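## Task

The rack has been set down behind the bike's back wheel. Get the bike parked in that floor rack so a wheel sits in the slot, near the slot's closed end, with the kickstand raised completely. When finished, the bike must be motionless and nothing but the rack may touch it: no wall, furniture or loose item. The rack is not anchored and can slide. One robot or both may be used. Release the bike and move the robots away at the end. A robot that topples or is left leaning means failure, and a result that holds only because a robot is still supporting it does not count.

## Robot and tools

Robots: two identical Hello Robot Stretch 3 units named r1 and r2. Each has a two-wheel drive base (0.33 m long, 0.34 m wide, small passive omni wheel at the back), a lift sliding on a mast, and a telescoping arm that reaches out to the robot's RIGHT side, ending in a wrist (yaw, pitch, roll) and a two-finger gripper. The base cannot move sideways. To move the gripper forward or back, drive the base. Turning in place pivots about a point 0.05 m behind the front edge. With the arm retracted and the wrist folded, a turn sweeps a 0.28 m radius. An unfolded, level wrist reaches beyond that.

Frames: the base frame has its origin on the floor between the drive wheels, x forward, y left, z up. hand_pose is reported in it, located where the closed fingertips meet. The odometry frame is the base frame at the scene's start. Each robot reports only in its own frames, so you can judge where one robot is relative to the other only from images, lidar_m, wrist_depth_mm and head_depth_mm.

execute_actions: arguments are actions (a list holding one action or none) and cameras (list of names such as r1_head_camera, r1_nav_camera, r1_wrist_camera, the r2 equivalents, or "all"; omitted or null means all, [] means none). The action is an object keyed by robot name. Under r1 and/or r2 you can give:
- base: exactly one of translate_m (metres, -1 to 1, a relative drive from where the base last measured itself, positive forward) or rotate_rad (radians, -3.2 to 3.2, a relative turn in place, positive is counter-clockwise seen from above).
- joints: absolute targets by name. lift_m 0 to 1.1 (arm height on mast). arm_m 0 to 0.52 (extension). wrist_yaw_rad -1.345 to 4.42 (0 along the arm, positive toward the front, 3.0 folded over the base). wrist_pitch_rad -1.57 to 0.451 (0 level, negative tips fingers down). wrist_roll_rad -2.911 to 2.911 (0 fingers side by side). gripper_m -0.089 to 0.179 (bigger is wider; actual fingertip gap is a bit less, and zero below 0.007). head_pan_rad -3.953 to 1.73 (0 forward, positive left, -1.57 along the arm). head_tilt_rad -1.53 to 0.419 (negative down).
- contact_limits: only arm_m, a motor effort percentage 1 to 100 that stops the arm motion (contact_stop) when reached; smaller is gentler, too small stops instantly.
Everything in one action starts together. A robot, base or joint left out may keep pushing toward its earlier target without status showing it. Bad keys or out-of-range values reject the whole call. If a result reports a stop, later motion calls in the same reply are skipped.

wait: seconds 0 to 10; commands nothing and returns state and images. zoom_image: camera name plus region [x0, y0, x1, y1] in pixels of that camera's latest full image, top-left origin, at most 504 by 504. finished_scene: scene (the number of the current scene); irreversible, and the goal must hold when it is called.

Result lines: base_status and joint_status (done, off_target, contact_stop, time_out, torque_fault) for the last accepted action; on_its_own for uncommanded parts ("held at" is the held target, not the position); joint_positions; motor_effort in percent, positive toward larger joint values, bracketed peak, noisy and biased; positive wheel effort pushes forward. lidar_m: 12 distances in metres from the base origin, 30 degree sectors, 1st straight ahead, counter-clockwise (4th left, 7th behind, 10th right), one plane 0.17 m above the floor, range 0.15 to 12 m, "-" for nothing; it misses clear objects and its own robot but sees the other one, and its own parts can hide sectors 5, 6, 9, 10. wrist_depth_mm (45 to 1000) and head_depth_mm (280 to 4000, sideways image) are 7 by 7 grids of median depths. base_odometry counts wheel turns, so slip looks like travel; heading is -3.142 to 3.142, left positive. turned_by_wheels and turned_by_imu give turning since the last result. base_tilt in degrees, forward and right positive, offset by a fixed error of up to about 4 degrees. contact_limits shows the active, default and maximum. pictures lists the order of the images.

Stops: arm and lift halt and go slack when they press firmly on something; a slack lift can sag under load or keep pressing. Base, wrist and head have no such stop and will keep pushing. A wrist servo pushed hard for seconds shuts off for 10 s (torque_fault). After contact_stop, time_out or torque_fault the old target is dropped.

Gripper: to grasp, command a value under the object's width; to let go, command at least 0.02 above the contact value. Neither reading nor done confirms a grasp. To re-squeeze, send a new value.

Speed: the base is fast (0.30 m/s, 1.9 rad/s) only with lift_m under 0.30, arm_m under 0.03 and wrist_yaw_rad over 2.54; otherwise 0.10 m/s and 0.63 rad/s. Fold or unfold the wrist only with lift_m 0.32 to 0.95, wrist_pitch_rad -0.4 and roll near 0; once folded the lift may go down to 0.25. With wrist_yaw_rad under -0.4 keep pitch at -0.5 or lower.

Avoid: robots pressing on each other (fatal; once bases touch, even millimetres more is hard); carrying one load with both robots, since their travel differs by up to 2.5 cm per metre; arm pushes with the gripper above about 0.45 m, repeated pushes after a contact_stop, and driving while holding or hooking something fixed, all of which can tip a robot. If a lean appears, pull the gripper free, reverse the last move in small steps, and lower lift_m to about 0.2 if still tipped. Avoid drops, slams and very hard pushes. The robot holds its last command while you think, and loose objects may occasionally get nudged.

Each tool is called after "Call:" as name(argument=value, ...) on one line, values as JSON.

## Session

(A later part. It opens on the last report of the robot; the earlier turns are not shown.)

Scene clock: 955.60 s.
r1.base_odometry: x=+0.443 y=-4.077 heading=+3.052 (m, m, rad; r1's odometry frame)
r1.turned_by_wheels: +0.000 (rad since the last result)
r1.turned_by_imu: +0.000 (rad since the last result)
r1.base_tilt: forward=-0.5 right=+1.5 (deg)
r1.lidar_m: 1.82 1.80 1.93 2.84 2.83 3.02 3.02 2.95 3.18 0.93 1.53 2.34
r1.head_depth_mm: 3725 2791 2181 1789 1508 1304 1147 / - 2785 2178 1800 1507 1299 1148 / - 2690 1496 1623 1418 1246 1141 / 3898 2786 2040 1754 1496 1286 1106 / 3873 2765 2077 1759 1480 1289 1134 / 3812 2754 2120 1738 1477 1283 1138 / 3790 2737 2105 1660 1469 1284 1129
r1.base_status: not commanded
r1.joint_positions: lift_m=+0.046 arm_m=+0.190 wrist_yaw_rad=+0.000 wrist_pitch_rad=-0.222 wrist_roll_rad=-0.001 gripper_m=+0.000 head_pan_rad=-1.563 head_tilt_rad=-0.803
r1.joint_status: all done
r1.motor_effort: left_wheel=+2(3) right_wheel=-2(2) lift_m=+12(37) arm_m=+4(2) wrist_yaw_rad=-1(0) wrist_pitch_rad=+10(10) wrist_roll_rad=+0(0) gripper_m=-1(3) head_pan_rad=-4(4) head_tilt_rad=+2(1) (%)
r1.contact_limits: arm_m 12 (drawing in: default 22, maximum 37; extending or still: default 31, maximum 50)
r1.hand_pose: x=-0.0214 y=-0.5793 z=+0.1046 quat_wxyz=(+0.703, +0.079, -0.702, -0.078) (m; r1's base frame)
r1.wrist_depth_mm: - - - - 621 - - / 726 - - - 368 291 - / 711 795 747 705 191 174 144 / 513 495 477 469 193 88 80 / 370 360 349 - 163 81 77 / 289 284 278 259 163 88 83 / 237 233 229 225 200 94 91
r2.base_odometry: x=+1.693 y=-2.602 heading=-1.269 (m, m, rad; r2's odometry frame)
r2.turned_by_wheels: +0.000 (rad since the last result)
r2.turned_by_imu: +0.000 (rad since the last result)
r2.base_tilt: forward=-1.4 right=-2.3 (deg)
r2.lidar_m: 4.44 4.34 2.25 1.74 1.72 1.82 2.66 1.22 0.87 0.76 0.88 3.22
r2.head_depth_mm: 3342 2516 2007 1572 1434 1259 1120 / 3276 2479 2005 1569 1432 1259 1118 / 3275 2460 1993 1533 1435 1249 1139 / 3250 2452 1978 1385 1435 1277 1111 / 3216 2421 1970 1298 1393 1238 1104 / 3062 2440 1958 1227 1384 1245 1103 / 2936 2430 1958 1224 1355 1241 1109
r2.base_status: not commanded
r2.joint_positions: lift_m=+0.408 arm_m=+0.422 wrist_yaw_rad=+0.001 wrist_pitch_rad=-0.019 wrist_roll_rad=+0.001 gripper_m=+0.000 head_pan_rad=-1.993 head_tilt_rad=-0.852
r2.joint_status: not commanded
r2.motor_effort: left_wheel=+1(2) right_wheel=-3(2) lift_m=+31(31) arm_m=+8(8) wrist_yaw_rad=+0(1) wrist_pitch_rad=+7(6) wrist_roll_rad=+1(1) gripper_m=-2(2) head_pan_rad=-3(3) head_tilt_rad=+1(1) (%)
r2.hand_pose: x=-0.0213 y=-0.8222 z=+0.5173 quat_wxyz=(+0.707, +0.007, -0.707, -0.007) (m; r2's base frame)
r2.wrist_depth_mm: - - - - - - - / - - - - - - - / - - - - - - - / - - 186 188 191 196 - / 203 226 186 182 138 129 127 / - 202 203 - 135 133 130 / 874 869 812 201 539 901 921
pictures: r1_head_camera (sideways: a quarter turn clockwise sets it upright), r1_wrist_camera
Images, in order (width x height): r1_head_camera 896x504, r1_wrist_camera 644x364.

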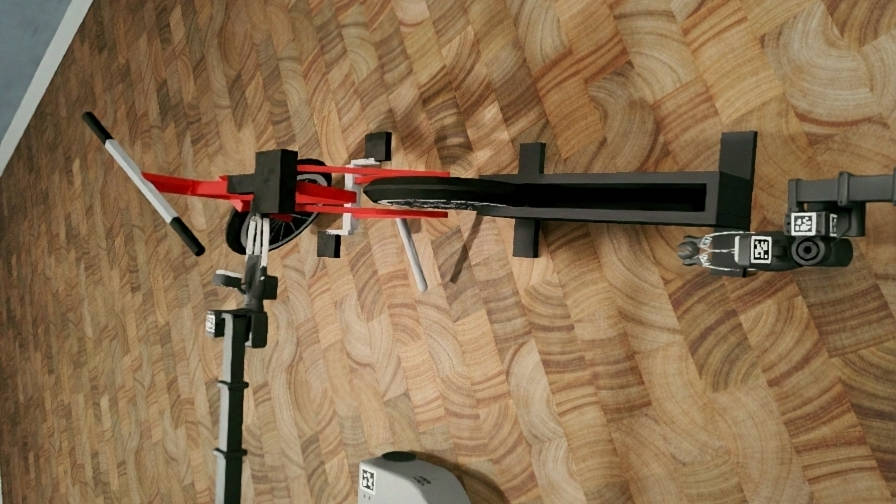

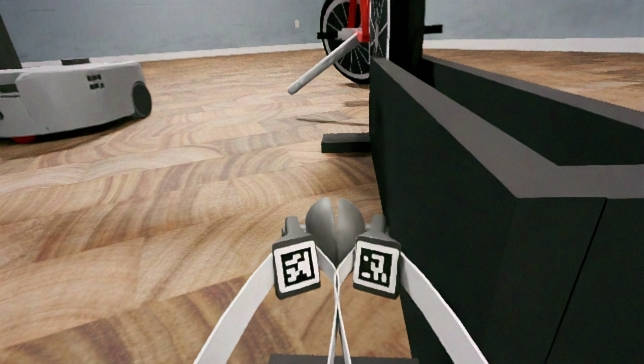

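Call:
execute_actions(actions=[{"r1": {"base": {"translate_m": -0.035}}}], cameras=["r1_head_camera"])

Call:
execute_actions(actions=[{"r1": {"base": {"translate_m": 0.02}}}], cameras=[])

Call:
execute_actions(actions=[{"r1": {"joints": {"arm_m": 0.06}}}], cameras=[])

Call:
execute_actions(actions=[{"r1": {"base": {"translate_m": -0.085}}}], cameras=["r1_head_camera", "r1_wrist_camera"])

Scene clock: 969.77 s.
r1.base_odometry: x=+0.478 y=-4.080 heading=+3.052 (m, m, rad; r1's odometry frame)
r1.turned_by_wheels: +0.000 (rad since the last result)
r1.turned_by_imu: +0.000 (rad since the last result)
r1.base_tilt: forward=-0.4 right=+1.4 (deg)
r1.lidar_m: 1.86 1.83 1.96 2.84 2.82 3.01 2.97 2.92 3.16 1.87 1.56 2.36
r1.head_depth_mm: 3719 2842 2190 1784 1513 1300 1144 / - 2824 2184 1784 1508 1300 1142 / - 2685 1927 1682 1467 1248 1148 / 3847 2641 1965 1701 1461 1268 1099 / 3877 2751 2066 1750 1485 1282 1132 / 3871 2739 2148 1745 1476 1280 1137 / 3821 2734 2117 1684 1484 1275 1129
r1.base_status: done
r1.joint_positions: lift_m=+0.046 arm_m=+0.190 wrist_yaw_rad=+0.003 wrist_pitch_rad=-0.222 wrist_roll_rad=-0.001 gripper_m=+0.000 head_pan_rad=-1.563 head_tilt_rad=-0.803
r1.joint_status: not commanded
r1.motor_effort: left_wheel=+4(6) right_wheel=-3(8) lift_m=+12(12) arm_m=+4(4) wrist_yaw_rad=-3(4) wrist_pitch_rad=+10(10) wrist_roll_rad=+0(0) gripper_m=-2(3) head_pan_rad=-3(4) head_tilt_rad=+0(2) (%)
r1.hand_pose: x=-0.0208 y=-0.5793 z=+0.1046 quat_wxyz=(+0.703, +0.080, -0.702, -0.077) (m; r1's base frame)
r1.wrist_depth_mm: - - - - - - - / 736 - - - 340 - - / 721 797 745 695 147 172 130 / 518 499 482 461 124 82 81 / 371 360 351 - 109 78 77 / 288 285 279 260 109 85 84 / 235 232 228 224 162 93 92
r2.base_odometry: x=+1.693 y=-2.602 heading=-1.269 (m, m, rad; r2's odometry frame)
r2.turned_by_wheels: +0.000 (rad since the last result)
r2.turned_by_imu: -0.001 (rad since the last result)
r2.base_tilt: forward=-1.5 right=-2.2 (deg)
r2.lidar_m: 4.42 4.36 2.25 1.75 1.72 1.83 2.65 1.24 0.86 0.76 0.88 3.23
r2.head_depth_mm: 3353 2537 1999 1610 1444 1259 1120 / 3328 2466 2002 1570 1430 1251 1117 / 3298 2479 1977 1536 1435 1251 1140 / 3262 2461 1980 1384 1430 1271 1115 / 3237 2456 1965 1298 1395 1232 1111 / 3089 2437 1976 1224 1383 1240 1106 / 2943 2409 1956 1227 1353 1232 1101
r2.base_status: not commanded
r2.joint_positions: lift_m=+0.408 arm_m=+0.422 wrist_yaw_rad=+0.001 wrist_pitch_rad=-0.019 wrist_roll_rad=+0.001 gripper_m=+0.000 head_pan_rad=-1.993 head_tilt_rad=-0.852
r2.joint_status: not commanded
r2.motor_effort: left_wheel=+2(2) right_wheel=-2(2) lift_m=+31(31) arm_m=+8(8) wrist_yaw_rad=-1(0) wrist_pitch_rad=+7(6) wrist_roll_rad=+1(1) gripper_m=-2(2) head_pan_rad=-3(2) head_tilt_rad=+1(1) (%)
r2.hand_pose: x=-0.0213 y=-0.8222 z=+0.5173 quat_wxyz=(+0.707, +0.007, -0.707, -0.007) (m; r2's base frame)
r2.wrist_depth_mm: - - - - - - - / - - - - - - - / - - - - - - - / - - 185 189 192 196 - / 203 225 188 182 138 128 128 / - 202 202 - 135 133 130 / 869 847 816 201 537 911 902
pictures: r1_head_camera (sideways: a quarter turn clockwise sets it upright)
Images, in order (width x height): r1_head_camera 896x504.

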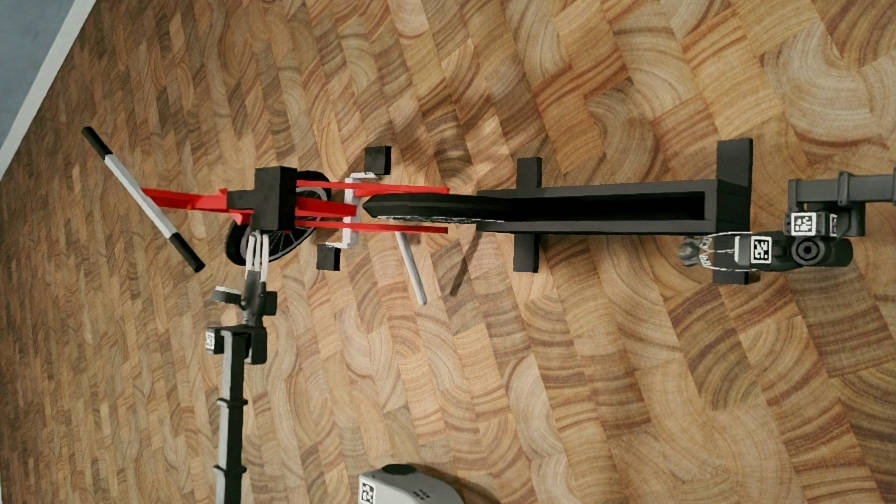

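Scene clock: 971.00 s.
r1.base_odometry: x=+0.458 y=-4.078 heading=+3.052 (m, m, rad; r1's odometry frame)
r1.turned_by_wheels: +0.000 (rad since the last result)
r1.turned_by_imu: +0.000 (rad since the last result)
r1.base_tilt: forward=-0.5 right=+1.4 (deg)
r1.lidar_m: 1.84 1.81 1.94 2.85 2.84 3.01 3.02 2.94 3.17 1.89 1.54 2.34
r1.head_depth_mm: 3683 2787 2169 1774 1515 1312 1148 / - 2801 2152 1782 1497 1299 1143 / - 2682 1691 1515 1458 1228 1140 / 3934 2755 2016 1724 1458 1284 1099 / 3844 2748 2062 1752 1486 1280 1136 / 3815 2725 2141 1752 1477 1286 1138 / 3804 2766 2140 1693 1477 1273 1128
r1.base_status: done
r1.joint_positions: lift_m=+0.046 arm_m=+0.190 wrist_yaw_rad=+0.003 wrist_pitch_rad=-0.222 wrist_roll_rad=-0.001 gripper_m=+0.000 head_pan_rad=-1.563 head_tilt_rad=-0.803
r1.joint_status: not commanded
r1.motor_effort: left_wheel=+3(7) right_wheel=-2(3) lift_m=+12(12) arm_m=+4(4) wrist_yaw_rad=-4(4) wrist_pitch_rad=+10(11) wrist_roll_rad=+0(0) gripper_m=-2(1) head_pan_rad=-4(4) head_tilt_rad=+1(2) (%)
r1.hand_pose: x=-0.0208 y=-0.5793 z=+0.1046 quat_wxyz=(+0.703, +0.079, -0.702, -0.078) (m; r1's base frame)
r1.wrist_depth_mm: - - - - 522 - - / 739 - - - 352 284 - / 723 795 757 713 201 137 143 / 518 504 475 463 206 94 80 / 370 359 352 - 179 94 78 / 289 285 280 257 181 95 84 / 237 232 229 226 215 96 93
r2.base_odometry: x=+1.693 y=-2.602 heading=-1.269 (m, m, rad; r2's odometry frame)
r2.turned_by_wheels: +0.000 (rad since the last result)
r2.turned_by_imu: +0.000 (rad since the last result)
r2.base_tilt: forward=-1.4 right=-2.3 (deg)
r2.lidar_m: 4.41 4.37 2.25 1.75 1.72 1.82 2.66 1.23 0.86 0.76 0.88 3.23
r2.head_depth_mm: 3318 2504 2019 1603 1438 1258 1121 / 3299 2501 2004 1559 1439 1259 1117 / 3262 2468 1979 1524 1421 1253 1140 / 3249 2471 1991 1386 1430 1274 1107 / 3239 2463 1974 1304 1392 1237 1106 / 3087 2436 1976 1224 1391 1239 1105 / 2903 2428 1964 1223 1352 1240 1105
r2.base_status: not commanded
r2.joint_positions: lift_m=+0.408 arm_m=+0.422 wrist_yaw_rad=+0.001 wrist_pitch_rad=-0.019 wrist_roll_rad=+0.001 gripper_m=+0.000 head_pan_rad=-1.993 head_tilt_rad=-0.852
r2.joint_status: not commanded
r2.motor_effort: left_wheel=+2(2) right_wheel=-1(2) lift_m=+31(31) arm_m=+8(8) wrist_yaw_rad=-1(1) wrist_pitch_rad=+6(7) wrist_roll_rad=+1(1) gripper_m=-2(1) head_pan_rad=-3(2) head_tilt_rad=+0(0) (%)
r2.hand_pose: x=-0.0213 y=-0.8222 z=+0.5173 quat_wxyz=(+0.707, +0.007, -0.707, -0.007) (m; r2's base frame)
r2.wrist_depth_mm: - - - - - - - / - - - - - - - / - - - - - - - / - - 185 188 193 195 - / 203 228 186 181 139 129 127 / - 202 203 - 136 133 130 / 886 877 822 201 543 912 911
pictures: none
No camera images: the call's "cameras" was empty. Leave "cameras" out to get every camera's image.

Scene clock: 973.20 s.
r1.base_odometry: x=+0.458 y=-4.078 heading=+3.052 (m, m, rad; r1's odometry frame)
r1.turned_by_wheels: +0.000 (rad since the last result)
r1.turned_by_imu: +0.000 (rad since the last result)
r1.base_tilt: forward=-0.3 right=+1.5 (deg)
r1.lidar_m: 1.84 1.81 1.93 2.85 2.84 3.02 3.01 2.94 3.15 1.87 1.54 2.34
r1.head_depth_mm: 3700 2816 2182 1773 1514 1305 1147 / - 2779 2164 1776 1492 1307 1150 / - 2672 1710 1512 1466 1236 1142 / 3870 2806 2007 1726 1451 1275 1152 / 3872 2748 2095 1750 1483 1294 1136 / 3858 2730 2152 1753 1482 1298 1127 / 3744 2680 2114 1682 1476 1280 1126
r1.base_status: not commanded
r1.joint_positions: lift_m=+0.046 arm_m=+0.060 wrist_yaw_rad=+0.002 wrist_pitch_rad=-0.222 wrist_roll_rad=-0.001 gripper_m=+0.000 head_pan_rad=-1.563 head_tilt_rad=-0.803
r1.joint_status: all done
r1.motor_effort: left_wheel=+2(3) right_wheel=-2(1) lift_m=+12(12) arm_m=-3(4) wrist_yaw_rad=-1(3) wrist_pitch_rad=+10(10) wrist_roll_rad=+0(0) gripper_m=-3(3) head_pan_rad=-3(3) head_tilt_rad=+2(1) (%)
r1.hand_pose: x=-0.0210 y=-0.4500 z=+0.1046 quat_wxyz=(+0.703, +0.079, -0.702, -0.078) (m; r1's base frame)
r1.wrist_depth_mm: - - - - - - - / 825 - - - 352 280 - / 795 796 742 673 204 197 604 / 517 498 479 470 219 211 420 / 371 363 354 - 234 234 314 / 290 284 278 255 247 244 246 / 238 233 230 225 222 217 214
r2.base_odometry: x=+1.693 y=-2.602 heading=-1.269 (m, m, rad; r2's odometry frame)
r2.turned_by_wheels: +0.000 (rad since the last result)
r2.turned_by_imu: +0.000 (rad since the last result)
r2.base_tilt: forward=-1.4 right=-2.3 (deg)
r2.lidar_m: 4.44 4.34 2.26 1.74 1.72 1.82 2.66 1.34 0.87 0.76 0.88 3.21
r2.head_depth_mm: 3357 2496 2006 1632 1441 1260 1119 / 3302 2495 2004 1563 1429 1253 1119 / 3278 2467 1990 1525 1434 1256 1139 / 3310 2460 1985 1391 1427 1274 1114 / 3248 2443 1963 1304 1388 1237 1110 / 3073 2442 1956 1229 1388 1243 1106 / 2932 2411 1966 1225 1357 1240 1104
r2.base_status: not commanded
r2.joint_positions: lift_m=+0.408 arm_m=+0.422 wrist_yaw_rad=+0.001 wrist_pitch_rad=-0.019 wrist_roll_rad=+0.001 gripper_m=+0.000 head_pan_rad=-1.993 head_tilt_rad=-0.852
r2.joint_status: not commanded
r2.motor_effort: left_wheel=+2(2) right_wheel=-2(2) lift_m=+31(31) arm_m=+8(8) wrist_yaw_rad=+0(1) wrist_pitch_rad=+7(6) wrist_roll_rad=+1(1) gripper_m=-2(2) head_pan_rad=-2(2) head_tilt_rad=+1(0) (%)
r2.hand_pose: x=-0.0213 y=-0.8222 z=+0.5173 quat_wxyz=(+0.707, +0.007, -0.707, -0.007) (m; r2's base frame)
r2.wrist_depth_mm: - - - - - - - / - - - - - - - / - - - - - - - / - - 185 188 191 196 - / 202 226 185 180 138 129 127 / - 202 202 - 136 133 130 / 861 875 808 201 542 927 963
pictures: none
No camera images: the call's "cameras" was empty. Leave "cameras" out to get every camera's image.

Scene clock: 975.00 s.
r1.base_odometry: x=+0.543 y=-4.086 heading=+3.052 (m, m, rad; r1's odometry frame)
r1.turned_by_wheels: +0.000 (rad since the last result)
r1.turned_by_imu: -0.001 (rad since the last result)
r1.base_tilt: forward=-0.4 right=+1.4 (deg)
r1.lidar_m: 1.91 1.89 2.02 2.82 2.80 2.98 2.93 2.87 3.08 1.26 1.58 2.45
r1.head_depth_mm: 3596 2810 2175 1796 1517 1305 1146 / - 2755 2159 1772 1510 1299 1143 / - 2792 2074 1766 1494 1304 1138 / 3810 1903 1703 1729 1462 1197 1157 / 3832 2706 2060 1758 1484 1280 1134 / 3744 2720 2134 1762 1475 1287 1138 / 3721 2744 2124 1751 1483 1276 1133
r1.base_status: done
r1.joint_positions: lift_m=+0.046 arm_m=+0.060 wrist_yaw_rad=+0.002 wrist_pitch_rad=-0.222 wrist_roll_rad=-0.001 gripper_m=+0.000 head_pan_rad=-1.563 head_tilt_rad=-0.803
r1.joint_status: not commanded
r1.motor_effort: left_wheel=+2(3) right_wheel=-2(5) lift_m=+12(12) arm_m=-4(3) wrist_yaw_rad=-2(3) wrist_pitch_rad=+10(10) wrist_roll_rad=+0(0) gripper_m=-3(2) head_pan_rad=-3(4) head_tilt_rad=+1(2) (%)
r1.hand_pose: x=-0.0210 y=-0.4500 z=+0.1046 quat_wxyz=(+0.703, +0.079, -0.702, -0.078) (m; r1's base frame)
r1.wrist_depth_mm: - - - - - - - / 835 - - 550 - - - / 814 799 753 198 203 646 612 / 513 495 478 214 218 434 422 / 371 364 352 - 285 323 317 / 287 284 261 252 250 251 255 / 236 233 229 226 220 219 215
r2.base_odometry: x=+1.693 y=-2.602 heading=-1.269 (m, m, rad; r2's odometry frame)
r2.turned_by_wheels: +0.000 (rad since the last result)
r2.turned_by_imu: +0.000 (rad since the last result)
r2.base_tilt: forward=-1.5 right=-2.3 (deg)
r2.lidar_m: 4.44 4.34 2.25 1.74 1.73 1.82 2.66 1.39 0.87 0.76 0.88 3.22
r2.head_depth_mm: 3385 2513 2014 1641 1444 1259 1119 / 3317 2479 2012 1561 1437 1261 1115 / 3260 2495 1996 1537 1430 1254 1141 / 3208 2463 1975 1385 1424 1269 1110 / 3238 2444 1978 1302 1393 1235 1108 / 3093 2431 1970 1225 1380 1244 1102 / 2911 2438 1951 1230 1356 1243 1100
r2.base_status: not commanded
r2.joint_positions: lift_m=+0.408 arm_m=+0.422 wrist_yaw_rad=+0.001 wrist_pitch_rad=-0.019 wrist_roll_rad=+0.001 gripper_m=+0.000 head_pan_rad=-1.993 head_tilt_rad=-0.852
r2.joint_status: not commanded
r2.motor_effort: left_wheel=+2(2) right_wheel=-2(2) lift_m=+31(31) arm_m=+8(8) wrist_yaw_rad=+0(0) wrist_pitch_rad=+6(6) wrist_roll_rad=+1(1) gripper_m=-2(2) head_pan_rad=-2(2) head_tilt_rad=+0(0) (%)
r2.hand_pose: x=-0.0213 y=-0.8222 z=+0.5173 quat_wxyz=(+0.707, +0.007, -0.707, -0.007) (m; r2's base frame)
r2.wrist_depth_mm: - - - - - - - / - - - - - - - / - - - - - - - / - - 184 188 191 195 - / 203 225 187 181 138 129 127 / - 203 200 - 135 133 130 / 877 874 798 200 538 907 929
pictures: r1_head_camera (sideways: a quarter turn clockwise sets it upright), r1_wrist_camera
Images, in order (width x height): r1_head_camera 896x504, r1_wrist_camera 644x364.

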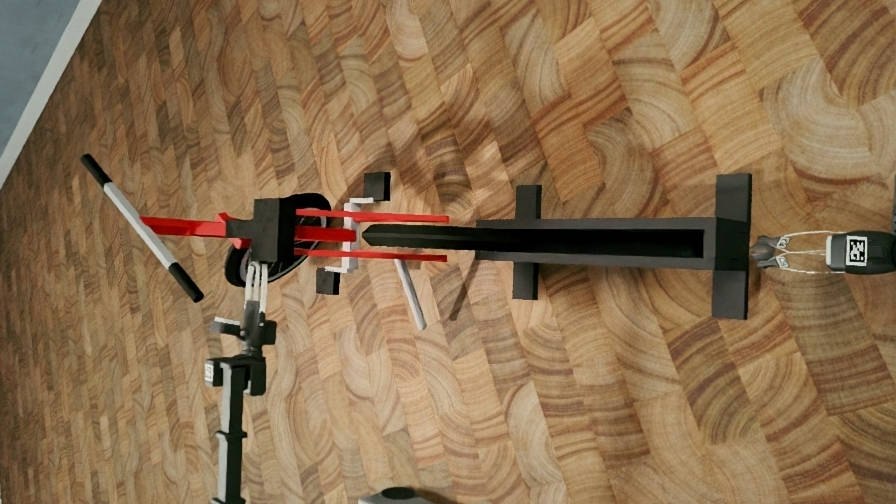

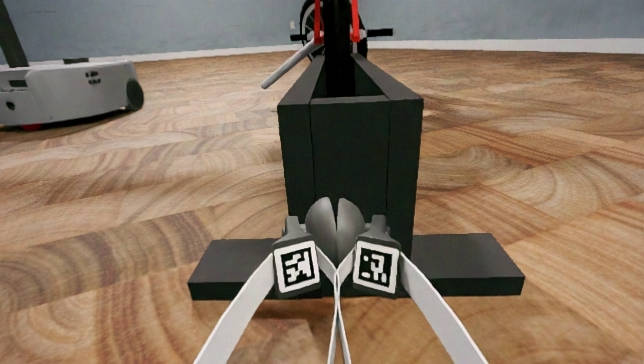

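Call:
execute_actions(actions=[{"r1": {"joints": {"arm_m": 0.25}, "contact_limits": {"arm_m": 30}}}], cameras=["r1_head_camera", "r1_wrist_camera", "r2_wrist_camera"])

Scene clock: 983.30 s.
r1.base_odometry: x=+0.543 y=-4.086 heading=+3.052 (m, m, rad; r1's odometry frame)
r1.turned_by_wheels: +0.000 (rad since the last result)
r1.turned_by_imu: -0.001 (rad since the last result)
r1.base_tilt: forward=-0.4 right=+1.4 (deg)
r1.lidar_m: 1.91 1.88 2.01 2.83 2.80 2.99 2.93 2.86 3.11 1.33 1.59 2.46
r1.head_depth_mm: 3583 2828 2174 1777 1507 1309 1147 / - 2818 2168 1778 1497 1305 1148 / - 2776 2157 1782 1474 1299 1146 / 3855 1877 1783 1586 1458 1287 1120 / 3859 2768 2110 1748 1497 1283 1132 / 3822 2744 2128 1753 1477 1279 1135 / 3815 2709 2119 1741 1478 1281 1124
r1.base_status: not commanded
r1.joint_positions: lift_m=+0.046 arm_m=+0.249 wrist_yaw_rad=-0.116 wrist_pitch_rad=-0.211 wrist_roll_rad=-0.001 gripper_m=+0.000 head_pan_rad=-1.563 head_tilt_rad=-0.803
r1.joint_status: all done
r1.on_its_own: wrist_yaw_rad is held at -0.092, not at your +0.000, by its stall guard, which is still easing; arm_m is at rest, and its effort (+15) is outside its rest range (-14 to +14)
r1.motor_effort: left_wheel=-6(19) right_wheel=+6(21) lift_m=+11(12) arm_m=+15(26) wrist_yaw_rad=+20(60) wrist_pitch_rad=+5(14) wrist_roll_rad=+0(0) gripper_m=-5(10) head_pan_rad=-3(4) head_tilt_rad=+1(2) (%)
r1.contact_limits: arm_m 30 (drawing in: default 22, maximum 37; extending or still: default 31, maximum 50)
r1.hand_pose: x=-0.0499 y=-0.6375 z=+0.1072 quat_wxyz=(+0.698, +0.034, -0.706, -0.115) (m; r1's base frame)
r1.wrist_depth_mm: - - - - - - - / - - - 436 - - - / 797 862 792 162 168 677 647 / 531 518 492 172 181 446 435 / 379 366 359 - 201 333 325 / 295 290 244 206 221 244 259 / 241 230 209 214 222 222 217
r2.base_odometry: x=+1.693 y=-2.602 heading=-1.269 (m, m, rad; r2's odometry frame)
r2.turned_by_wheels: +0.000 (rad since the last result)
r2.turned_by_imu: +0.054 (rad since the last result)
r2.base_tilt: forward=-1.5 right=-2.3 (deg)
r2.lidar_m: 4.40 4.34 2.16 1.73 1.72 1.87 2.85 1.25 0.85 0.72 0.85 3.29
r2.head_depth_mm: 3382 2500 2028 1637 1440 1260 1114 / 3335 2503 2017 1560 1432 1262 1115 / 3275 2483 1996 1528 1435 1259 1142 / 3304 2479 1975 1383 1421 1276 1110 / 3194 2432 1971 1283 1395 1239 1110 / 3022 2436 1974 1649 1362 1244 1104 / 2859 2440 1957 1138 1358 1236 1103
r2.base_status: not commanded
r2.joint_positions: lift_m=+0.408 arm_m=+0.421 wrist_yaw_rad=+0.066 wrist_pitch_rad=-0.011 wrist_roll_rad=+0.001 gripper_m=+0.000 head_pan_rad=-1.995 head_tilt_rad=-0.851
r2.joint_status: not commanded
r2.on_its_own: wrist_yaw_rad is held at +0.061, not at your +0.000, by its stall guard, which is not easing now
r2.motor_effort: left_wheel=+0(22) right_wheel=+0(57) lift_m=+30(31) arm_m=+12(13) wrist_yaw_rad=-7(100) wrist_pitch_rad=+3(8) wrist_roll_rad=+1(1) gripper_m=-1(11) head_pan_rad=-2(3) head_tilt_rad=+0(0) (%)
r2.hand_pose: x=-0.0045 y=-0.8216 z=+0.5196 quat_wxyz=(+0.707, +0.028, -0.707, +0.019) (m; r2's base frame)
r2.wrist_depth_mm: - - - - - - - / - - - - - - - / - - - - - - - / - - 186 179 181 186 - / 206 - 187 181 131 127 123 / - 202 204 - 132 130 126 / 888 887 201 195 815 933 932
pictures: r1_head_camera (sideways: a quarter turn clockwise sets it upright), r1_wrist_camera, r2_wrist_camera
Images, in order (width x height): r1_head_camera 896x504, r1_wrist_camera 644x364, r2_wrist_camera 644x364.

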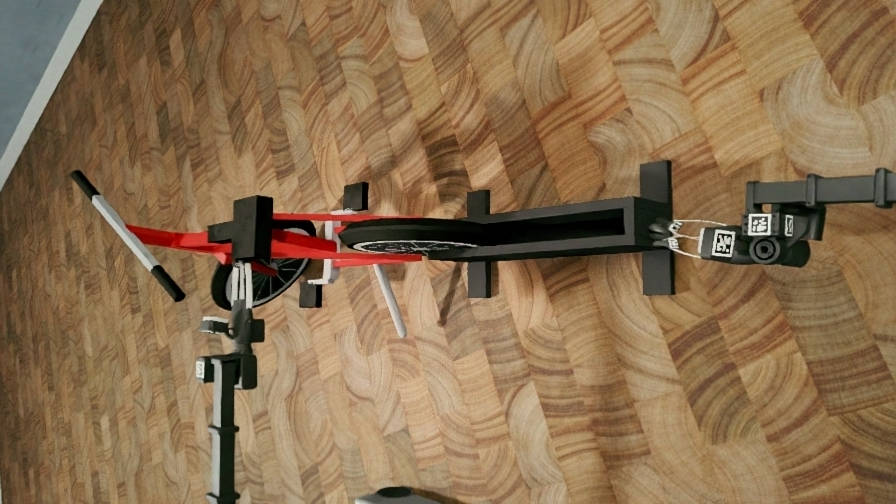

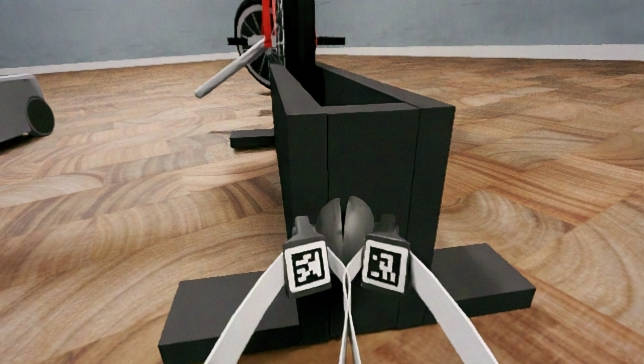

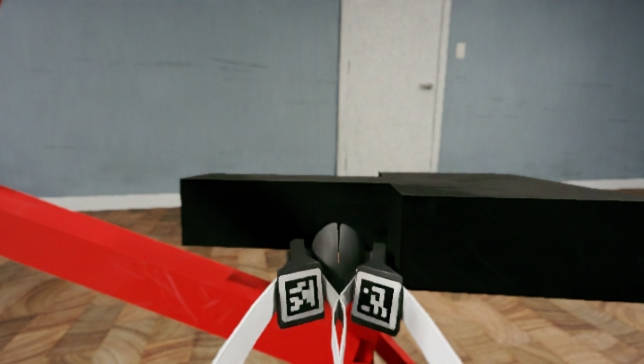

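Call:
execute_actions(actions=[{"r2": {"joints": {"arm_m": 0.385, "wrist_yaw_rad": 0.03}}, "r1": {"joints": {"arm_m": 0.24, "wrist_yaw_rad": -0.05}}}], cameras=["r1_head_camera", "r1_wrist_camera", "r2_wrist_camera"])

Scene clock: 1020.47 s.
r1.base_odometry: x=+0.543 y=-4.086 heading=+3.052 (m, m, rad; r1's odometry frame)
r1.turned_by_wheels: +0.000 (rad since the last result)
r1.turned_by_imu: +0.000 (rad since the last result)
r1.base_tilt: forward=-0.4 right=+1.4 (deg)
r1.lidar_m: 1.91 1.88 2.02 2.82 2.79 2.98 2.93 2.86 3.09 1.32 1.59 2.45
r1.head_depth_mm: 3592 2835 2194 1770 1501 1306 1147 / - 2774 2169 1784 1501 1293 1141 / - 2770 2156 1765 1464 1291 1144 / 3922 2557 1692 1529 1454 1294 1119 / 3837 2768 2056 1749 1490 1291 1133 / 3729 2739 2139 1766 1469 1283 1133 / 3767 2739 2134 1739 1459 1265 1126
r1.base_status: not commanded
r1.joint_positions: lift_m=+0.046 arm_m=+0.240 wrist_yaw_rad=-0.063 wrist_pitch_rad=-0.227 wrist_roll_rad=-0.001 gripper_m=+0.000 head_pan_rad=-1.563 head_tilt_rad=-0.803
r1.joint_status: all done
r1.motor_effort: left_wheel=-1(3) right_wheel=+3(5) lift_m=+11(12) arm_m=-2(8) wrist_yaw_rad=+11(19) wrist_pitch_rad=+13(15) wrist_roll_rad=+0(0) gripper_m=-4(4) head_pan_rad=-4(3) head_tilt_rad=+1(1) (%)
r1.hand_pose: x=-0.0368 y=-0.6290 z=+0.1033 quat_wxyz=(+0.700, +0.058, -0.704, -0.102) (m; r1's base frame)
r1.wrist_depth_mm: - - - 656 - - - / 828 - - 462 316 - - / 749 771 733 195 166 568 605 / 503 492 473 231 179 397 416 / 359 355 345 - 195 318 316 / 286 280 262 219 217 235 250 / 233 231 218 217 220 216 212
r2.base_odometry: x=+1.693 y=-2.602 heading=-1.269 (m, m, rad; r2's odometry frame)
r2.turned_by_wheels: +0.000 (rad since the last result)
r2.turned_by_imu: -0.001 (rad since the last result)
r2.base_tilt: forward=-1.4 right=-2.3 (deg)
r2.lidar_m: 4.38 4.32 2.16 1.73 1.72 1.86 2.85 1.26 0.85 0.74 0.82 3.30
r2.head_depth_mm: 3354 2523 1995 1605 1441 1260 1123 / 3354 2516 1999 1567 1430 1253 1115 / 3341 2495 1998 1520 1435 1254 1130 / 3292 2473 1978 1397 1431 1275 1110 / 3238 2448 1953 1301 1390 1248 1101 / 3076 2431 1962 1185 1358 1244 1104 / 2821 2437 1957 1068 1347 1244 1101
r2.base_status: not commanded
r2.joint_positions: lift_m=+0.408 arm_m=+0.385 wrist_yaw_rad=+0.036 wrist_pitch_rad=-0.020 wrist_roll_rad=+0.001 gripper_m=+0.000 head_pan_rad=-1.995 head_tilt_rad=-0.851
r2.joint_status: all done
r2.motor_effort: left_wheel=+0(1) right_wheel=-1(3) lift_m=+30(30) arm_m=-5(10) wrist_yaw_rad=-7(26) wrist_pitch_rad=+7(7) wrist_roll_rad=+1(1) gripper_m=-3(2) head_pan_rad=-2(2) head_tilt_rad=+1(0) (%)
r2.hand_pose: x=-0.0122 y=-0.7859 z=+0.5173 quat_wxyz=(+0.707, +0.020, -0.707, +0.006) (m; r2's base frame)
r2.wrist_depth_mm: - - - - - - - / - - - - - - - / - - - - - - - / - - 192 189 185 186 - / 209 225 196 190 142 139 137 / - 211 211 - 145 144 141 / 876 880 835 209 842 936 899
pictures: r1_head_camera (sideways: a quarter turn clockwise sets it upright), r1_wrist_camera, r2_wrist_camera
Images, in order (width x height): r1_head_camera 896x504, r1_wrist_camera 644x364, r2_wrist_camera 644x364.

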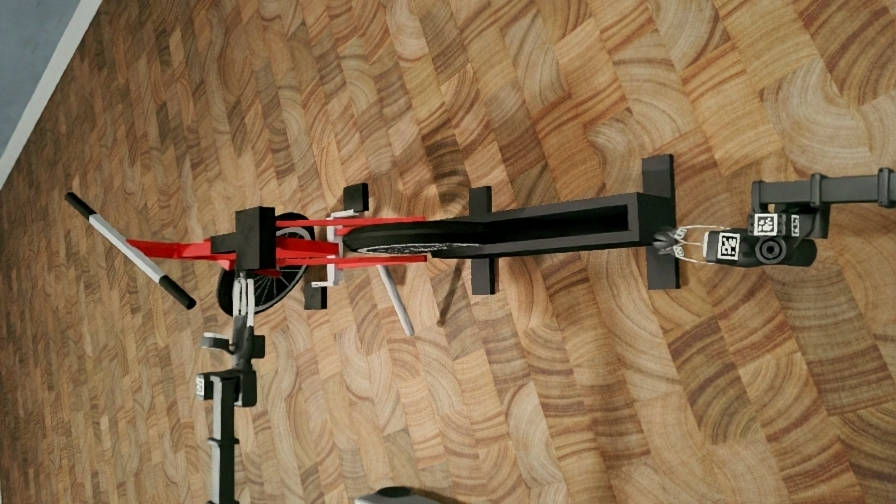

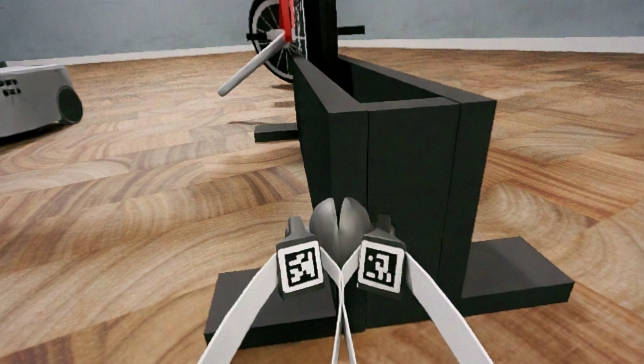

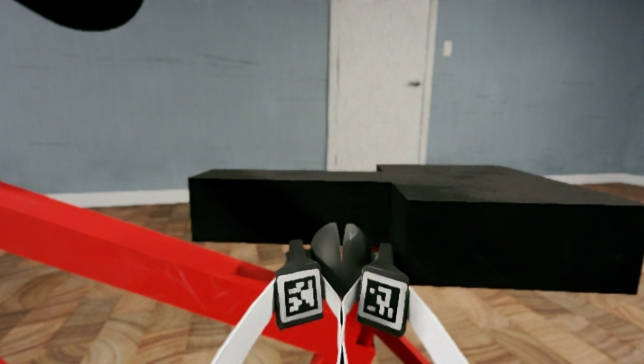

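Call:
execute_actions(actions=[{"r2": {"joints": {"arm_m": 0.0, "wrist_pitch_rad": -0.4, "head_pan_rad": -0.8, "head_tilt_rad": -0.8}}}], cameras=[])

Call:
execute_actions(actions=[{"r2": {"base": {"translate_m": 0.3}, "joints": {"wrist_yaw_rad": 3.0}}}], cameras=[])

Call:
execute_actions(actions=[{"r2": {"base": {"translate_m": 0.9}, "joints": {"lift_m": 0.27, "head_pan_rad": -1.9}}}], cameras=["r2_head_camera", "r2_nav_camera", "r1_head_camera"])

Scene clock: 1044.23 s.
r1.base_odometry: x=+0.543 y=-4.086 heading=+3.052 (m, m, rad; r1's odometry frame)
r1.turned_by_wheels: +0.000 (rad since the last result)
r1.turned_by_imu: -0.001 (rad since the last result)
r1.base_tilt: forward=-0.4 right=+1.4 (deg)
r1.lidar_m: 1.91 1.89 2.02 2.82 2.80 2.98 2.91 2.86 3.07 1.32 1.59 2.45
r1.head_depth_mm: 3656 2832 2160 1782 1510 1297 1150 / - 2790 2192 1769 1497 1307 1144 / - 2768 2171 1767 1473 1294 1136 / 3866 2555 1716 1542 1459 1294 1116 / 3839 2723 2094 1747 1498 1286 1133 / 3817 2717 2120 1751 1482 1283 1131 / 3792 2704 2056 1745 1473 1283 1125
r1.base_status: not commanded
r1.joint_positions: lift_m=+0.046 arm_m=+0.240 wrist_yaw_rad=-0.063 wrist_pitch_rad=-0.227 wrist_roll_rad=-0.001 gripper_m=+0.000 head_pan_rad=-1.563 head_tilt_rad=-0.803
r1.joint_status: not commanded
r1.motor_effort: left_wheel=-1(2) right_wheel=+2(3) lift_m=+12(12) arm_m=-2(2) wrist_yaw_rad=+10(10) wrist_pitch_rad=+13(13) wrist_roll_rad=+0(0) gripper_m=-3(4) head_pan_rad=-3(4) head_tilt_rad=+1(1) (%)
r1.hand_pose: x=-0.0368 y=-0.6290 z=+0.1033 quat_wxyz=(+0.700, +0.058, -0.704, -0.102) (m; r1's base frame)
r1.wrist_depth_mm: - - - 649 - - - / 835 - - 464 319 - - / 735 790 736 195 166 575 603 / 506 481 467 230 179 398 414 / 365 358 345 - 196 319 316 / 284 282 260 220 217 234 250 / 233 232 218 217 219 217 212
r2.base_odometry: x=+1.693 y=-2.602 heading=-1.269 (m, m, rad; r2's odometry frame)
r2.turned_by_wheels: +0.000 (rad since the last result)
r2.turned_by_imu: -0.001 (rad since the last result)
r2.base_tilt: forward=-1.4 right=-2.3 (deg)
r2.lidar_m: 4.40 4.35 2.16 1.73 1.72 1.86 2.85 1.26 0.85 0.74 0.82 3.29
r2.head_depth_mm: 2572 2720 2115 1677 1429 1258 1151 / 2627 2729 2131 1753 1414 1278 1140 / 2730 2735 2123 1736 1418 1280 1125 / 2858 2723 2125 1729 1466 1274 1119 / 2956 2681 2109 1737 1470 1265 1119 / 3109 2682 2088 1724 1462 1269 1114 / 3167 2653 2086 1721 1449 1262 1115
r2.base_status: not commanded
r2.joint_positions: lift_m=+0.408 arm_m=+0.000 wrist_yaw_rad=+0.031 wrist_pitch_rad=-0.414 wrist_roll_rad=+0.001 gripper_m=+0.000 head_pan_rad=-0.807 head_tilt_rad=-0.803
r2.joint_status: all done
r2.motor_effort: left_wheel=+0(0) right_wheel=+0(2) lift_m=+30(29) arm_m=-6(7) wrist_yaw_rad=-1(7) wrist_pitch_rad=+5(6) wrist_roll_rad=+1(1) gripper_m=-3(2) head_pan_rad=+3(26) head_tilt_rad=+1(5) (%)
r2.hand_pose: x=-0.0145 y=-0.3702 z=+0.4213 quat_wxyz=(+0.694, +0.156, -0.690, -0.135) (m; r2's base frame)
r2.wrist_depth_mm: - - - - - - - / - 617 - - - - - / - 586 727 - 604 591 - / 550 646 938 722 646 635 709 / 675 738 765 825 712 678 676 / 686 674 662 - 694 657 679 / 575 566 574 570 548 568 566
pictures: none
No camera images: the call's "cameras" was empty. Leave "cameras" out to get every camera's image.

Scene clock: 1048.30 s.
r1.base_odometry: x=+0.543 y=-4.086 heading=+3.052 (m, m, rad; r1's odometry frame)
r1.turned_by_wheels: +0.000 (rad since the last result)
r1.turned_by_imu: +0.000 (rad since the last result)
r1.base_tilt: forward=-0.4 right=+1.5 (deg)
r1.lidar_m: 1.92 1.89 2.03 2.82 2.80 2.98 2.93 2.86 3.08 1.32 1.86 2.45
r1.head_depth_mm: 3653 2831 2186 1778 1502 1306 1146 / - 2753 2162 1763 1500 1295 1138 / - 2790 2161 1765 1468 1287 1142 / 3895 2561 1706 1526 1470 1289 1119 / 3904 2703 2120 1756 1484 1287 1139 / 3848 2728 2134 1763 1486 1275 1140 / 3729 2722 2012 1721 1475 1278 1132
r1.base_status: not commanded
r1.joint_positions: lift_m=+0.046 arm_m=+0.240 wrist_yaw_rad=-0.063 wrist_pitch_rad=-0.227 wrist_roll_rad=-0.001 gripper_m=+0.000 head_pan_rad=-1.563 head_tilt_rad=-0.803
r1.joint_status: not commanded
r1.motor_effort: left_wheel=-2(2) right_wheel=+3(3) lift_m=+12(12) arm_m=-2(3) wrist_yaw_rad=+10(8) wrist_pitch_rad=+13(12) wrist_roll_rad=+0(0) gripper_m=-3(3) head_pan_rad=-4(4) head_tilt_rad=+1(2) (%)
r1.hand_pose: x=-0.0368 y=-0.6290 z=+0.1033 quat_wxyz=(+0.700, +0.058, -0.704, -0.102) (m; r1's base frame)
r1.wrist_depth_mm: - - - 653 - - - / 893 - - 459 319 - - / 810 757 740 195 166 560 598 / 502 490 472 230 179 401 415 / 363 358 346 - 195 318 314 / 284 281 261 220 216 234 252 / 234 232 218 217 219 215 212
r2.base_odometry: x=+1.782 y=-2.888 heading=-1.269 (m, m, rad; r2's odometry frame)
r2.turned_by_wheels: +0.000 (rad since the last result)
r2.turned_by_imu: -0.001 (rad since the last result)
r2.base_tilt: forward=-1.4 right=-2.2 (deg)
r2.lidar_m: 4.13 4.07 2.30 1.85 1.84 1.99 3.02 1.51 0.83 0.71 0.67 3.16
r2.head_depth_mm: 2450 2655 2137 1759 1488 1282 1131 / 2514 2713 2144 1753 1479 1264 1128 / 2619 2750 2130 1736 1477 1274 1127 / 2750 2704 2107 1739 1470 1274 1126 / 2853 2674 2092 1731 1459 1272 1117 / 2957 2665 2093 1732 1456 1265 1118 / 3127 2656 2097 1714 1458 1266 1112
r2.base_status: done
r2.joint_positions: lift_m=+0.408 arm_m=+0.000 wrist_yaw_rad=+2.997 wrist_pitch_rad=-0.414 wrist_roll_rad=+0.001 gripper_m=+0.000 head_pan_rad=-0.807 head_tilt_rad=-0.803
r2.joint_status: all done
r2.motor_effort: left_wheel=-1(3) right_wheel=+1(6) lift_m=+30(30) arm_m=-5(6) wrist_yaw_rad=+3(5) wrist_pitch_rad=+5(5) wrist_roll_rad=+1(1) gripper_m=-2(2) head_pan_rad=+1(2) head_tilt_rad=+1(1) (%)
r2.hand_pose: x=+0.0111 y=+0.0772 z=+0.4213 quat_wxyz=(+0.195, +0.701, +0.095, +0.680) (m; r2's base frame)
r2.wrist_depth_mm: - - - - - - - / - - - - - - - / - - - - - - - / - - - 977 - - 988 / 833 792 - 850 798 804 804 / 670 671 664 - 675 664 649 / 581 571 576 574 560 564 569
pictures: none
No camera images: the call's "cameras" was empty. Leave "cameras" out to get every camera's image.

Scene clock: 1053.83 s.
r1.base_odometry: x=+0.543 y=-4.086 heading=+3.052 (m, m, rad; r1's odometry frame)
r1.turned_by_wheels: +0.000 (rad since the last result)
r1.turned_by_imu: +0.000 (rad since the last result)
r1.base_tilt: forward=-0.4 right=+1.5 (deg)
r1.lidar_m: 1.91 1.89 2.02 2.83 2.79 2.98 2.94 2.86 3.08 1.32 2.71 2.45
r1.head_depth_mm: 3605 2844 2196 1776 1496 1301 1147 / - 2800 2194 1775 1490 1301 1141 / - 2781 2149 1763 1464 1294 1149 / 3952 2583 1713 1547 1464 1294 1123 / 3793 2764 2126 1750 1493 1293 1134 / 3874 2743 2117 1730 1475 1286 1137 / 3868 2448 2143 1747 1471 1274 1127
r1.base_status: not commanded
r1.joint_positions: lift_m=+0.046 arm_m=+0.240 wrist_yaw_rad=-0.063 wrist_pitch_rad=-0.227 wrist_roll_rad=-0.001 gripper_m=+0.000 head_pan_rad=-1.563 head_tilt_rad=-0.803
r1.joint_status: not commanded
r1.motor_effort: left_wheel=-2(2) right_wheel=+3(3) lift_m=+12(12) arm_m=-2(2) wrist_yaw_rad=+10(9) wrist_pitch_rad=+13(13) wrist_roll_rad=+0(0) gripper_m=-4(4) head_pan_rad=-3(3) head_tilt_rad=+1(1) (%)
r1.hand_pose: x=-0.0368 y=-0.6290 z=+0.1033 quat_wxyz=(+0.700, +0.058, -0.704, -0.102) (m; r1's base frame)
r1.wrist_depth_mm: - - - 644 - - - / - - - 463 320 - - / 837 765 732 195 166 566 613 / 504 491 468 229 179 400 409 / 366 356 347 - 195 318 315 / 281 280 261 220 216 235 250 / 235 231 218 218 219 217 212
r2.base_odometry: x=+2.049 y=-3.748 heading=-1.269 (m, m, rad; r2's odometry frame)
r2.turned_by_wheels: +0.000 (rad since the last result)
r2.turned_by_imu: -0.002 (rad since the last result)
r2.base_tilt: forward=-1.5 right=-2.3 (deg)
r2.lidar_m: 3.28 3.24 2.73 2.19 2.17 2.35 3.59 0.90 0.91 2.61 2.58 2.80
r2.head_depth_mm: 3607 2802 2150 1435 1423 1284 1129 / 3376 2748 2138 1748 1474 1281 1130 / 3131 2740 2129 1739 1472 1279 1134 / 2860 2709 2104 1732 1470 1275 1137 / 2699 2640 2106 1727 1458 1271 1121 / 2522 2647 2087 1713 1450 1263 1114 / 2332 2517 2076 1709 1454 1262 1120
r2.base_status: done
r2.joint_positions: lift_m=+0.270 arm_m=+0.000 wrist_yaw_rad=+2.999 wrist_pitch_rad=-0.414 wrist_roll_rad=+0.001 gripper_m=+0.000 head_pan_rad=-1.893 head_tilt_rad=-0.803
r2.joint_status: all done
r2.motor_effort: left_wheel=-1(4) right_wheel=+2(9) lift_m=+17(28) arm_m=-5(5) wrist_yaw_rad=+2(4) wrist_pitch_rad=+5(5) wrist_roll_rad=+1(1) gripper_m=-2(2) head_pan_rad=-3(26) head_tilt_rad=+1(1) (%)
r2.hand_pose: x=+0.0108 y=+0.0772 z=+0.2839 quat_wxyz=(+0.195, +0.701, +0.096, +0.680) (m; r2's base frame)
r2.wrist_depth_mm: - - - - - - - / - - - - - - - / - - - 963 - - - / 762 740 744 746 740 742 714 / 603 597 589 624 577 591 593 / 511 515 - - 504 499 502 / 442 - - - 419 424 431
pictures: r1_head_camera (sideways: a quarter turn clockwise sets it upright), r2_head_camera (sideways: a quarter turn clockwise sets it upright), r2_nav_camera (sideways: a quarter turn counterclockwise sets it upright)
Images, in order (width x height): r1_head_camera 896x504, r2_head_camera 896x504, r2_nav_camera 672x504.

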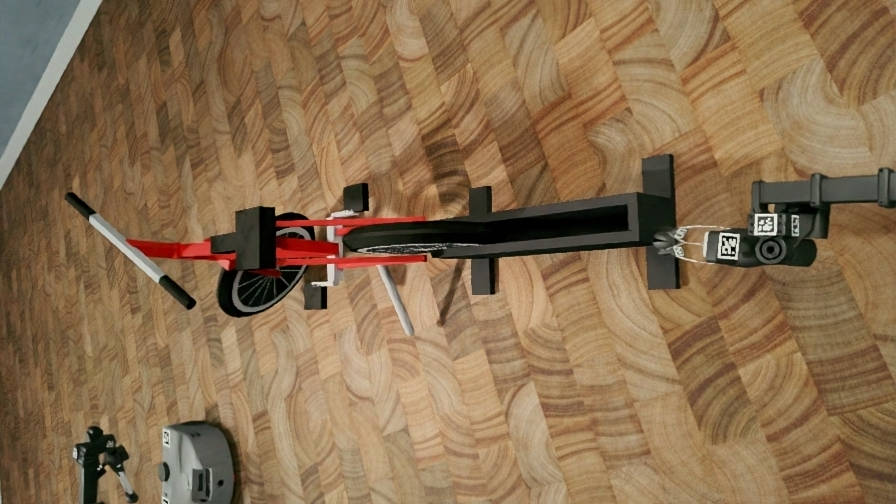

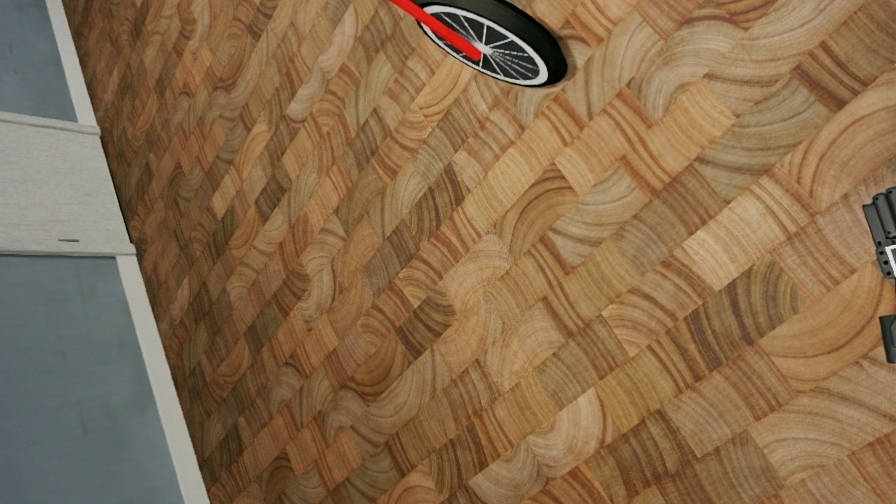

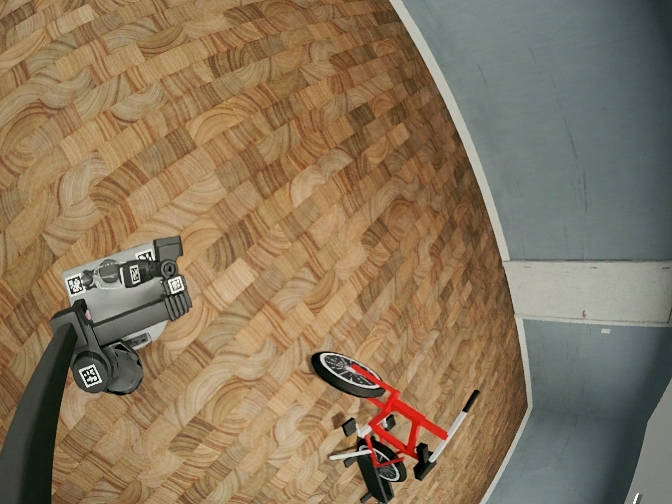

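Call:
execute_actions(actions=[{"r2": {"base": {"rotate_rad": -2.36}, "joints": {"head_pan_rad": 0.0, "head_tilt_rad": -0.9}}}], cameras=["r2_nav_camera"])

Call:
execute_actions(actions=[{"r2": {"base": {"translate_m": 0.65}, "joints": {"head_tilt_rad": -1.2}}}], cameras=["r2_nav_camera", "r2_head_camera"])

Scene clock: 1063.43 s.
r1.base_odometry: x=+0.543 y=-4.086 heading=+3.052 (m, m, rad; r1's odometry frame)
r1.turned_by_wheels: +0.000 (rad since the last result)
r1.turned_by_imu: -0.001 (rad since the last result)
r1.base_tilt: forward=-0.3 right=+1.5 (deg)
r1.lidar_m: 1.91 1.89 2.02 2.82 2.80 2.97 2.93 2.86 3.10 1.32 2.71 2.45
r1.head_depth_mm: 3571 2822 2198 1784 1505 1305 1147 / - 2803 2196 1780 1505 1304 1142 / - 2798 2156 1779 1458 1289 1146 / 3899 2567 1698 1551 1458 1294 1121 / 3866 2747 2148 1736 1489 1279 1138 / 3775 2699 2115 1728 1478 1288 1127 / 3455 2528 2139 1738 1470 1279 1125
r1.base_status: not commanded
r1.joint_positions: lift_m=+0.046 arm_m=+0.240 wrist_yaw_rad=-0.063 wrist_pitch_rad=-0.227 wrist_roll_rad=-0.001 gripper_m=+0.000 head_pan_rad=-1.563 head_tilt_rad=-0.803
r1.joint_status: not commanded
r1.motor_effort: left_wheel=-2(2) right_wheel=+3(3) lift_m=+12(12) arm_m=-2(2) wrist_yaw_rad=+8(9) wrist_pitch_rad=+13(13) wrist_roll_rad=+0(0) gripper_m=-4(3) head_pan_rad=-3(3) head_tilt_rad=+1(1) (%)
r1.hand_pose: x=-0.0368 y=-0.6290 z=+0.1033 quat_wxyz=(+0.700, +0.058, -0.704, -0.102) (m; r1's base frame)
r1.wrist_depth_mm: - - - 645 - - - / - - - 463 320 - - / 831 784 731 196 167 562 604 / 499 486 473 231 179 400 414 / 367 356 347 - 195 319 315 / 285 281 263 221 216 235 252 / 233 231 217 216 219 216 212
r2.base_odometry: x=+2.049 y=-3.748 heading=+2.654 (m, m, rad; r2's odometry frame)
r2.turned_by_wheels: -2.360 (rad since the last result)
r2.turned_by_imu: -2.365 (rad since the last result)
r2.base_tilt: forward=-1.4 right=-2.3 (deg)
r2.lidar_m: 0.90 2.80 2.58 2.61 3.26 3.24 3.28 2.35 2.16 2.20 2.75 1.48
r2.head_depth_mm: 3033 2360 1912 1628 1406 1240 1116 / 3006 1660 1810 1617 1408 1240 1109 / 2922 1562 1772 1614 1396 1238 1110 / 2936 2299 1420 1513 1398 1233 1100 / 2926 2297 1879 1604 1397 1229 1097 / 2936 2276 1882 1597 1386 1227 1098 / 2914 2271 1868 1597 1383 1222 1094
r2.base_status: done
r2.joint_positions: lift_m=+0.270 arm_m=+0.000 wrist_yaw_rad=+2.999 wrist_pitch_rad=-0.414 wrist_roll_rad=+0.001 gripper_m=+0.000 head_pan_rad=-0.007 head_tilt_rad=-0.889
r2.joint_status: all done
r2.motor_effort: left_wheel=+2(8) right_wheel=-2(7) lift_m=+17(17) arm_m=-6(6) wrist_yaw_rad=+2(2) wrist_pitch_rad=+5(5) wrist_roll_rad=+1(1) gripper_m=-2(2) head_pan_rad=+3(25) head_tilt_rad=-4(12) (%)
r2.hand_pose: x=+0.0108 y=+0.0772 z=+0.2839 quat_wxyz=(+0.195, +0.701, +0.096, +0.680) (m; r2's base frame)
r2.wrist_depth_mm: - - - - - - - / - - - - - - - / - - - 992 984 - - / 750 752 775 748 759 739 731 / 603 601 600 640 591 586 602 / 503 519 - - 504 486 498 / 447 - - - 424 425 426
pictures: r2_nav_camera (sideways: a quarter turn counterclockwise sets it upright)
Images, in order (width x height): r2_nav_camera 672x504.

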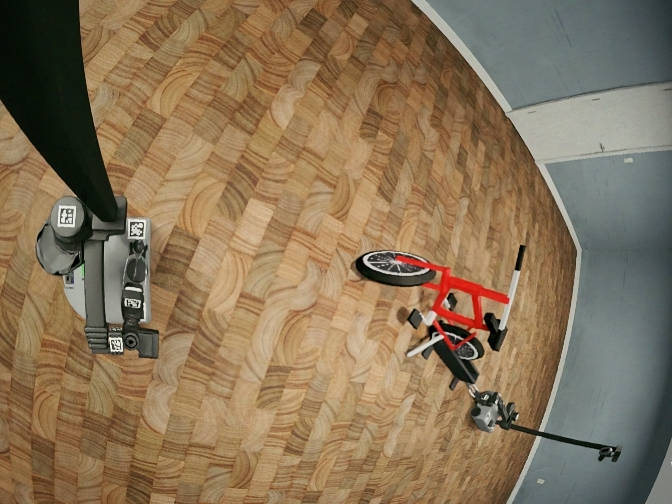

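Scene clock: 1067.30 s.
r1.base_odometry: x=+0.543 y=-4.086 heading=+3.052 (m, m, rad; r1's odometry frame)
r1.turned_by_wheels: +0.000 (rad since the last result)
r1.turned_by_imu: +0.000 (rad since the last result)
r1.base_tilt: forward=-0.4 right=+1.5 (deg)
r1.lidar_m: 1.92 1.89 2.02 2.82 2.80 2.97 2.94 2.86 3.09 1.32 5.42 2.46
r1.head_depth_mm: 3562 2807 2164 1790 1511 1301 1147 / - 2826 2184 1787 1500 1298 1141 / - 2766 2160 1758 1454 1285 1146 / 3857 2558 1716 1534 1458 1296 1125 / 3544 2650 2072 1750 1490 1285 1137 / 3802 2265 2132 1750 1482 1282 1142 / 3831 2724 2147 1755 1478 1273 1130
r1.base_status: not commanded
r1.joint_positions: lift_m=+0.046 arm_m=+0.240 wrist_yaw_rad=-0.063 wrist_pitch_rad=-0.227 wrist_roll_rad=-0.001 gripper_m=+0.000 head_pan_rad=-1.563 head_tilt_rad=-0.803
r1.joint_status: not commanded
r1.motor_effort: left_wheel=-1(2) right_wheel=+3(2) lift_m=+12(12) arm_m=-3(2) wrist_yaw_rad=+10(10) wrist_pitch_rad=+13(13) wrist_roll_rad=+0(0) gripper_m=-3(4) head_pan_rad=-4(3) head_tilt_rad=+1(0) (%)
r1.hand_pose: x=-0.0368 y=-0.6290 z=+0.1033 quat_wxyz=(+0.700, +0.058, -0.704, -0.102) (m; r1's base frame)
r1.wrist_depth_mm: - - - 642 - - - / - - - 467 321 - - / 836 780 726 196 166 571 603 / 512 488 475 229 179 397 416 / 364 355 347 - 195 319 315 / 286 281 263 220 216 234 251 / 233 231 218 216 220 216 212
r2.base_odometry: x=+1.475 y=-3.443 heading=+2.654 (m, m, rad; r2's odometry frame)
r2.turned_by_wheels: +0.000 (rad since the last result)
r2.turned_by_imu: -0.001 (rad since the last result)
r2.base_tilt: forward=-1.4 right=-2.3 (deg)
r2.lidar_m: 0.26 2.52 2.33 2.35 2.97 3.84 3.89 2.63 2.42 2.44 3.07 0.88
r2.head_depth_mm: 1745 956 1443 1347 1254 1171 1101 / 1732 1068 1299 1334 1258 1179 1100 / 1741 831 1062 1351 1256 1188 - / 1729 1563 1452 1012 1227 1185 - / 1728 1539 1452 1320 1245 1188 - / 1731 1572 1450 1337 1246 1161 - / 1720 1568 1447 1332 1242 1159 1106
r2.base_status: done
r2.joint_positions: lift_m=+0.270 arm_m=+0.000 wrist_yaw_rad=+2.999 wrist_pitch_rad=-0.414 wrist_roll_rad=+0.001 gripper_m=+0.000 head_pan_rad=-0.007 head_tilt_rad=-1.186
r2.joint_status: all done
r2.motor_effort: left_wheel=+2(7) right_wheel=-4(7) lift_m=+17(17) arm_m=-5(5) wrist_yaw_rad=+2(2) wrist_pitch_rad=+5(5) wrist_roll_rad=+1(1) gripper_m=-2(2) head_pan_rad=+2(2) head_tilt_rad=-5(21) (%)
r2.hand_pose: x=+0.0108 y=+0.0772 z=+0.2839 quat_wxyz=(+0.195, +0.701, +0.096, +0.680) (m; r2's base frame)
r2.wrist_depth_mm: - - - - - - - / - - - - - - - / - - 973 - 979 996 974 / 760 768 743 754 747 741 755 / 599 604 607 625 591 600 585 / 502 516 - - 505 492 501 / 438 - - - 420 426 428
pictures: r2_head_camera (sideways: a quarter turn clockwise sets it upright), r2_nav_camera (sideways: a quarter turn counterclockwise sets it upright)
Images, in order (width x height): r2_head_camera 896x504, r2_nav_camera 672x504.

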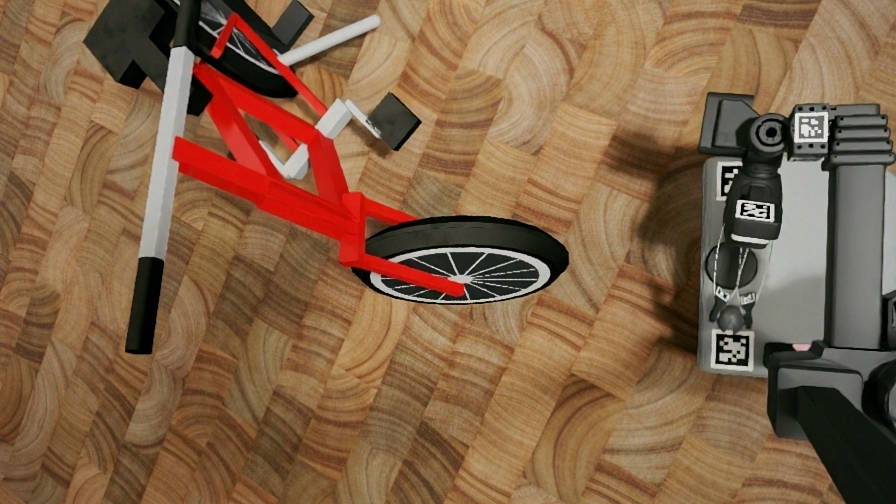

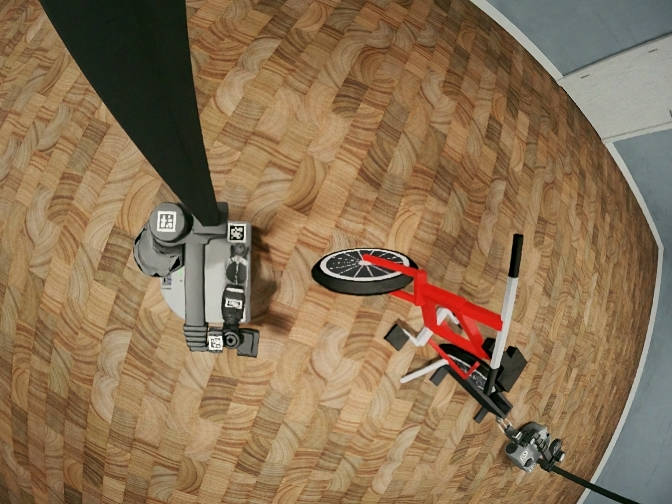

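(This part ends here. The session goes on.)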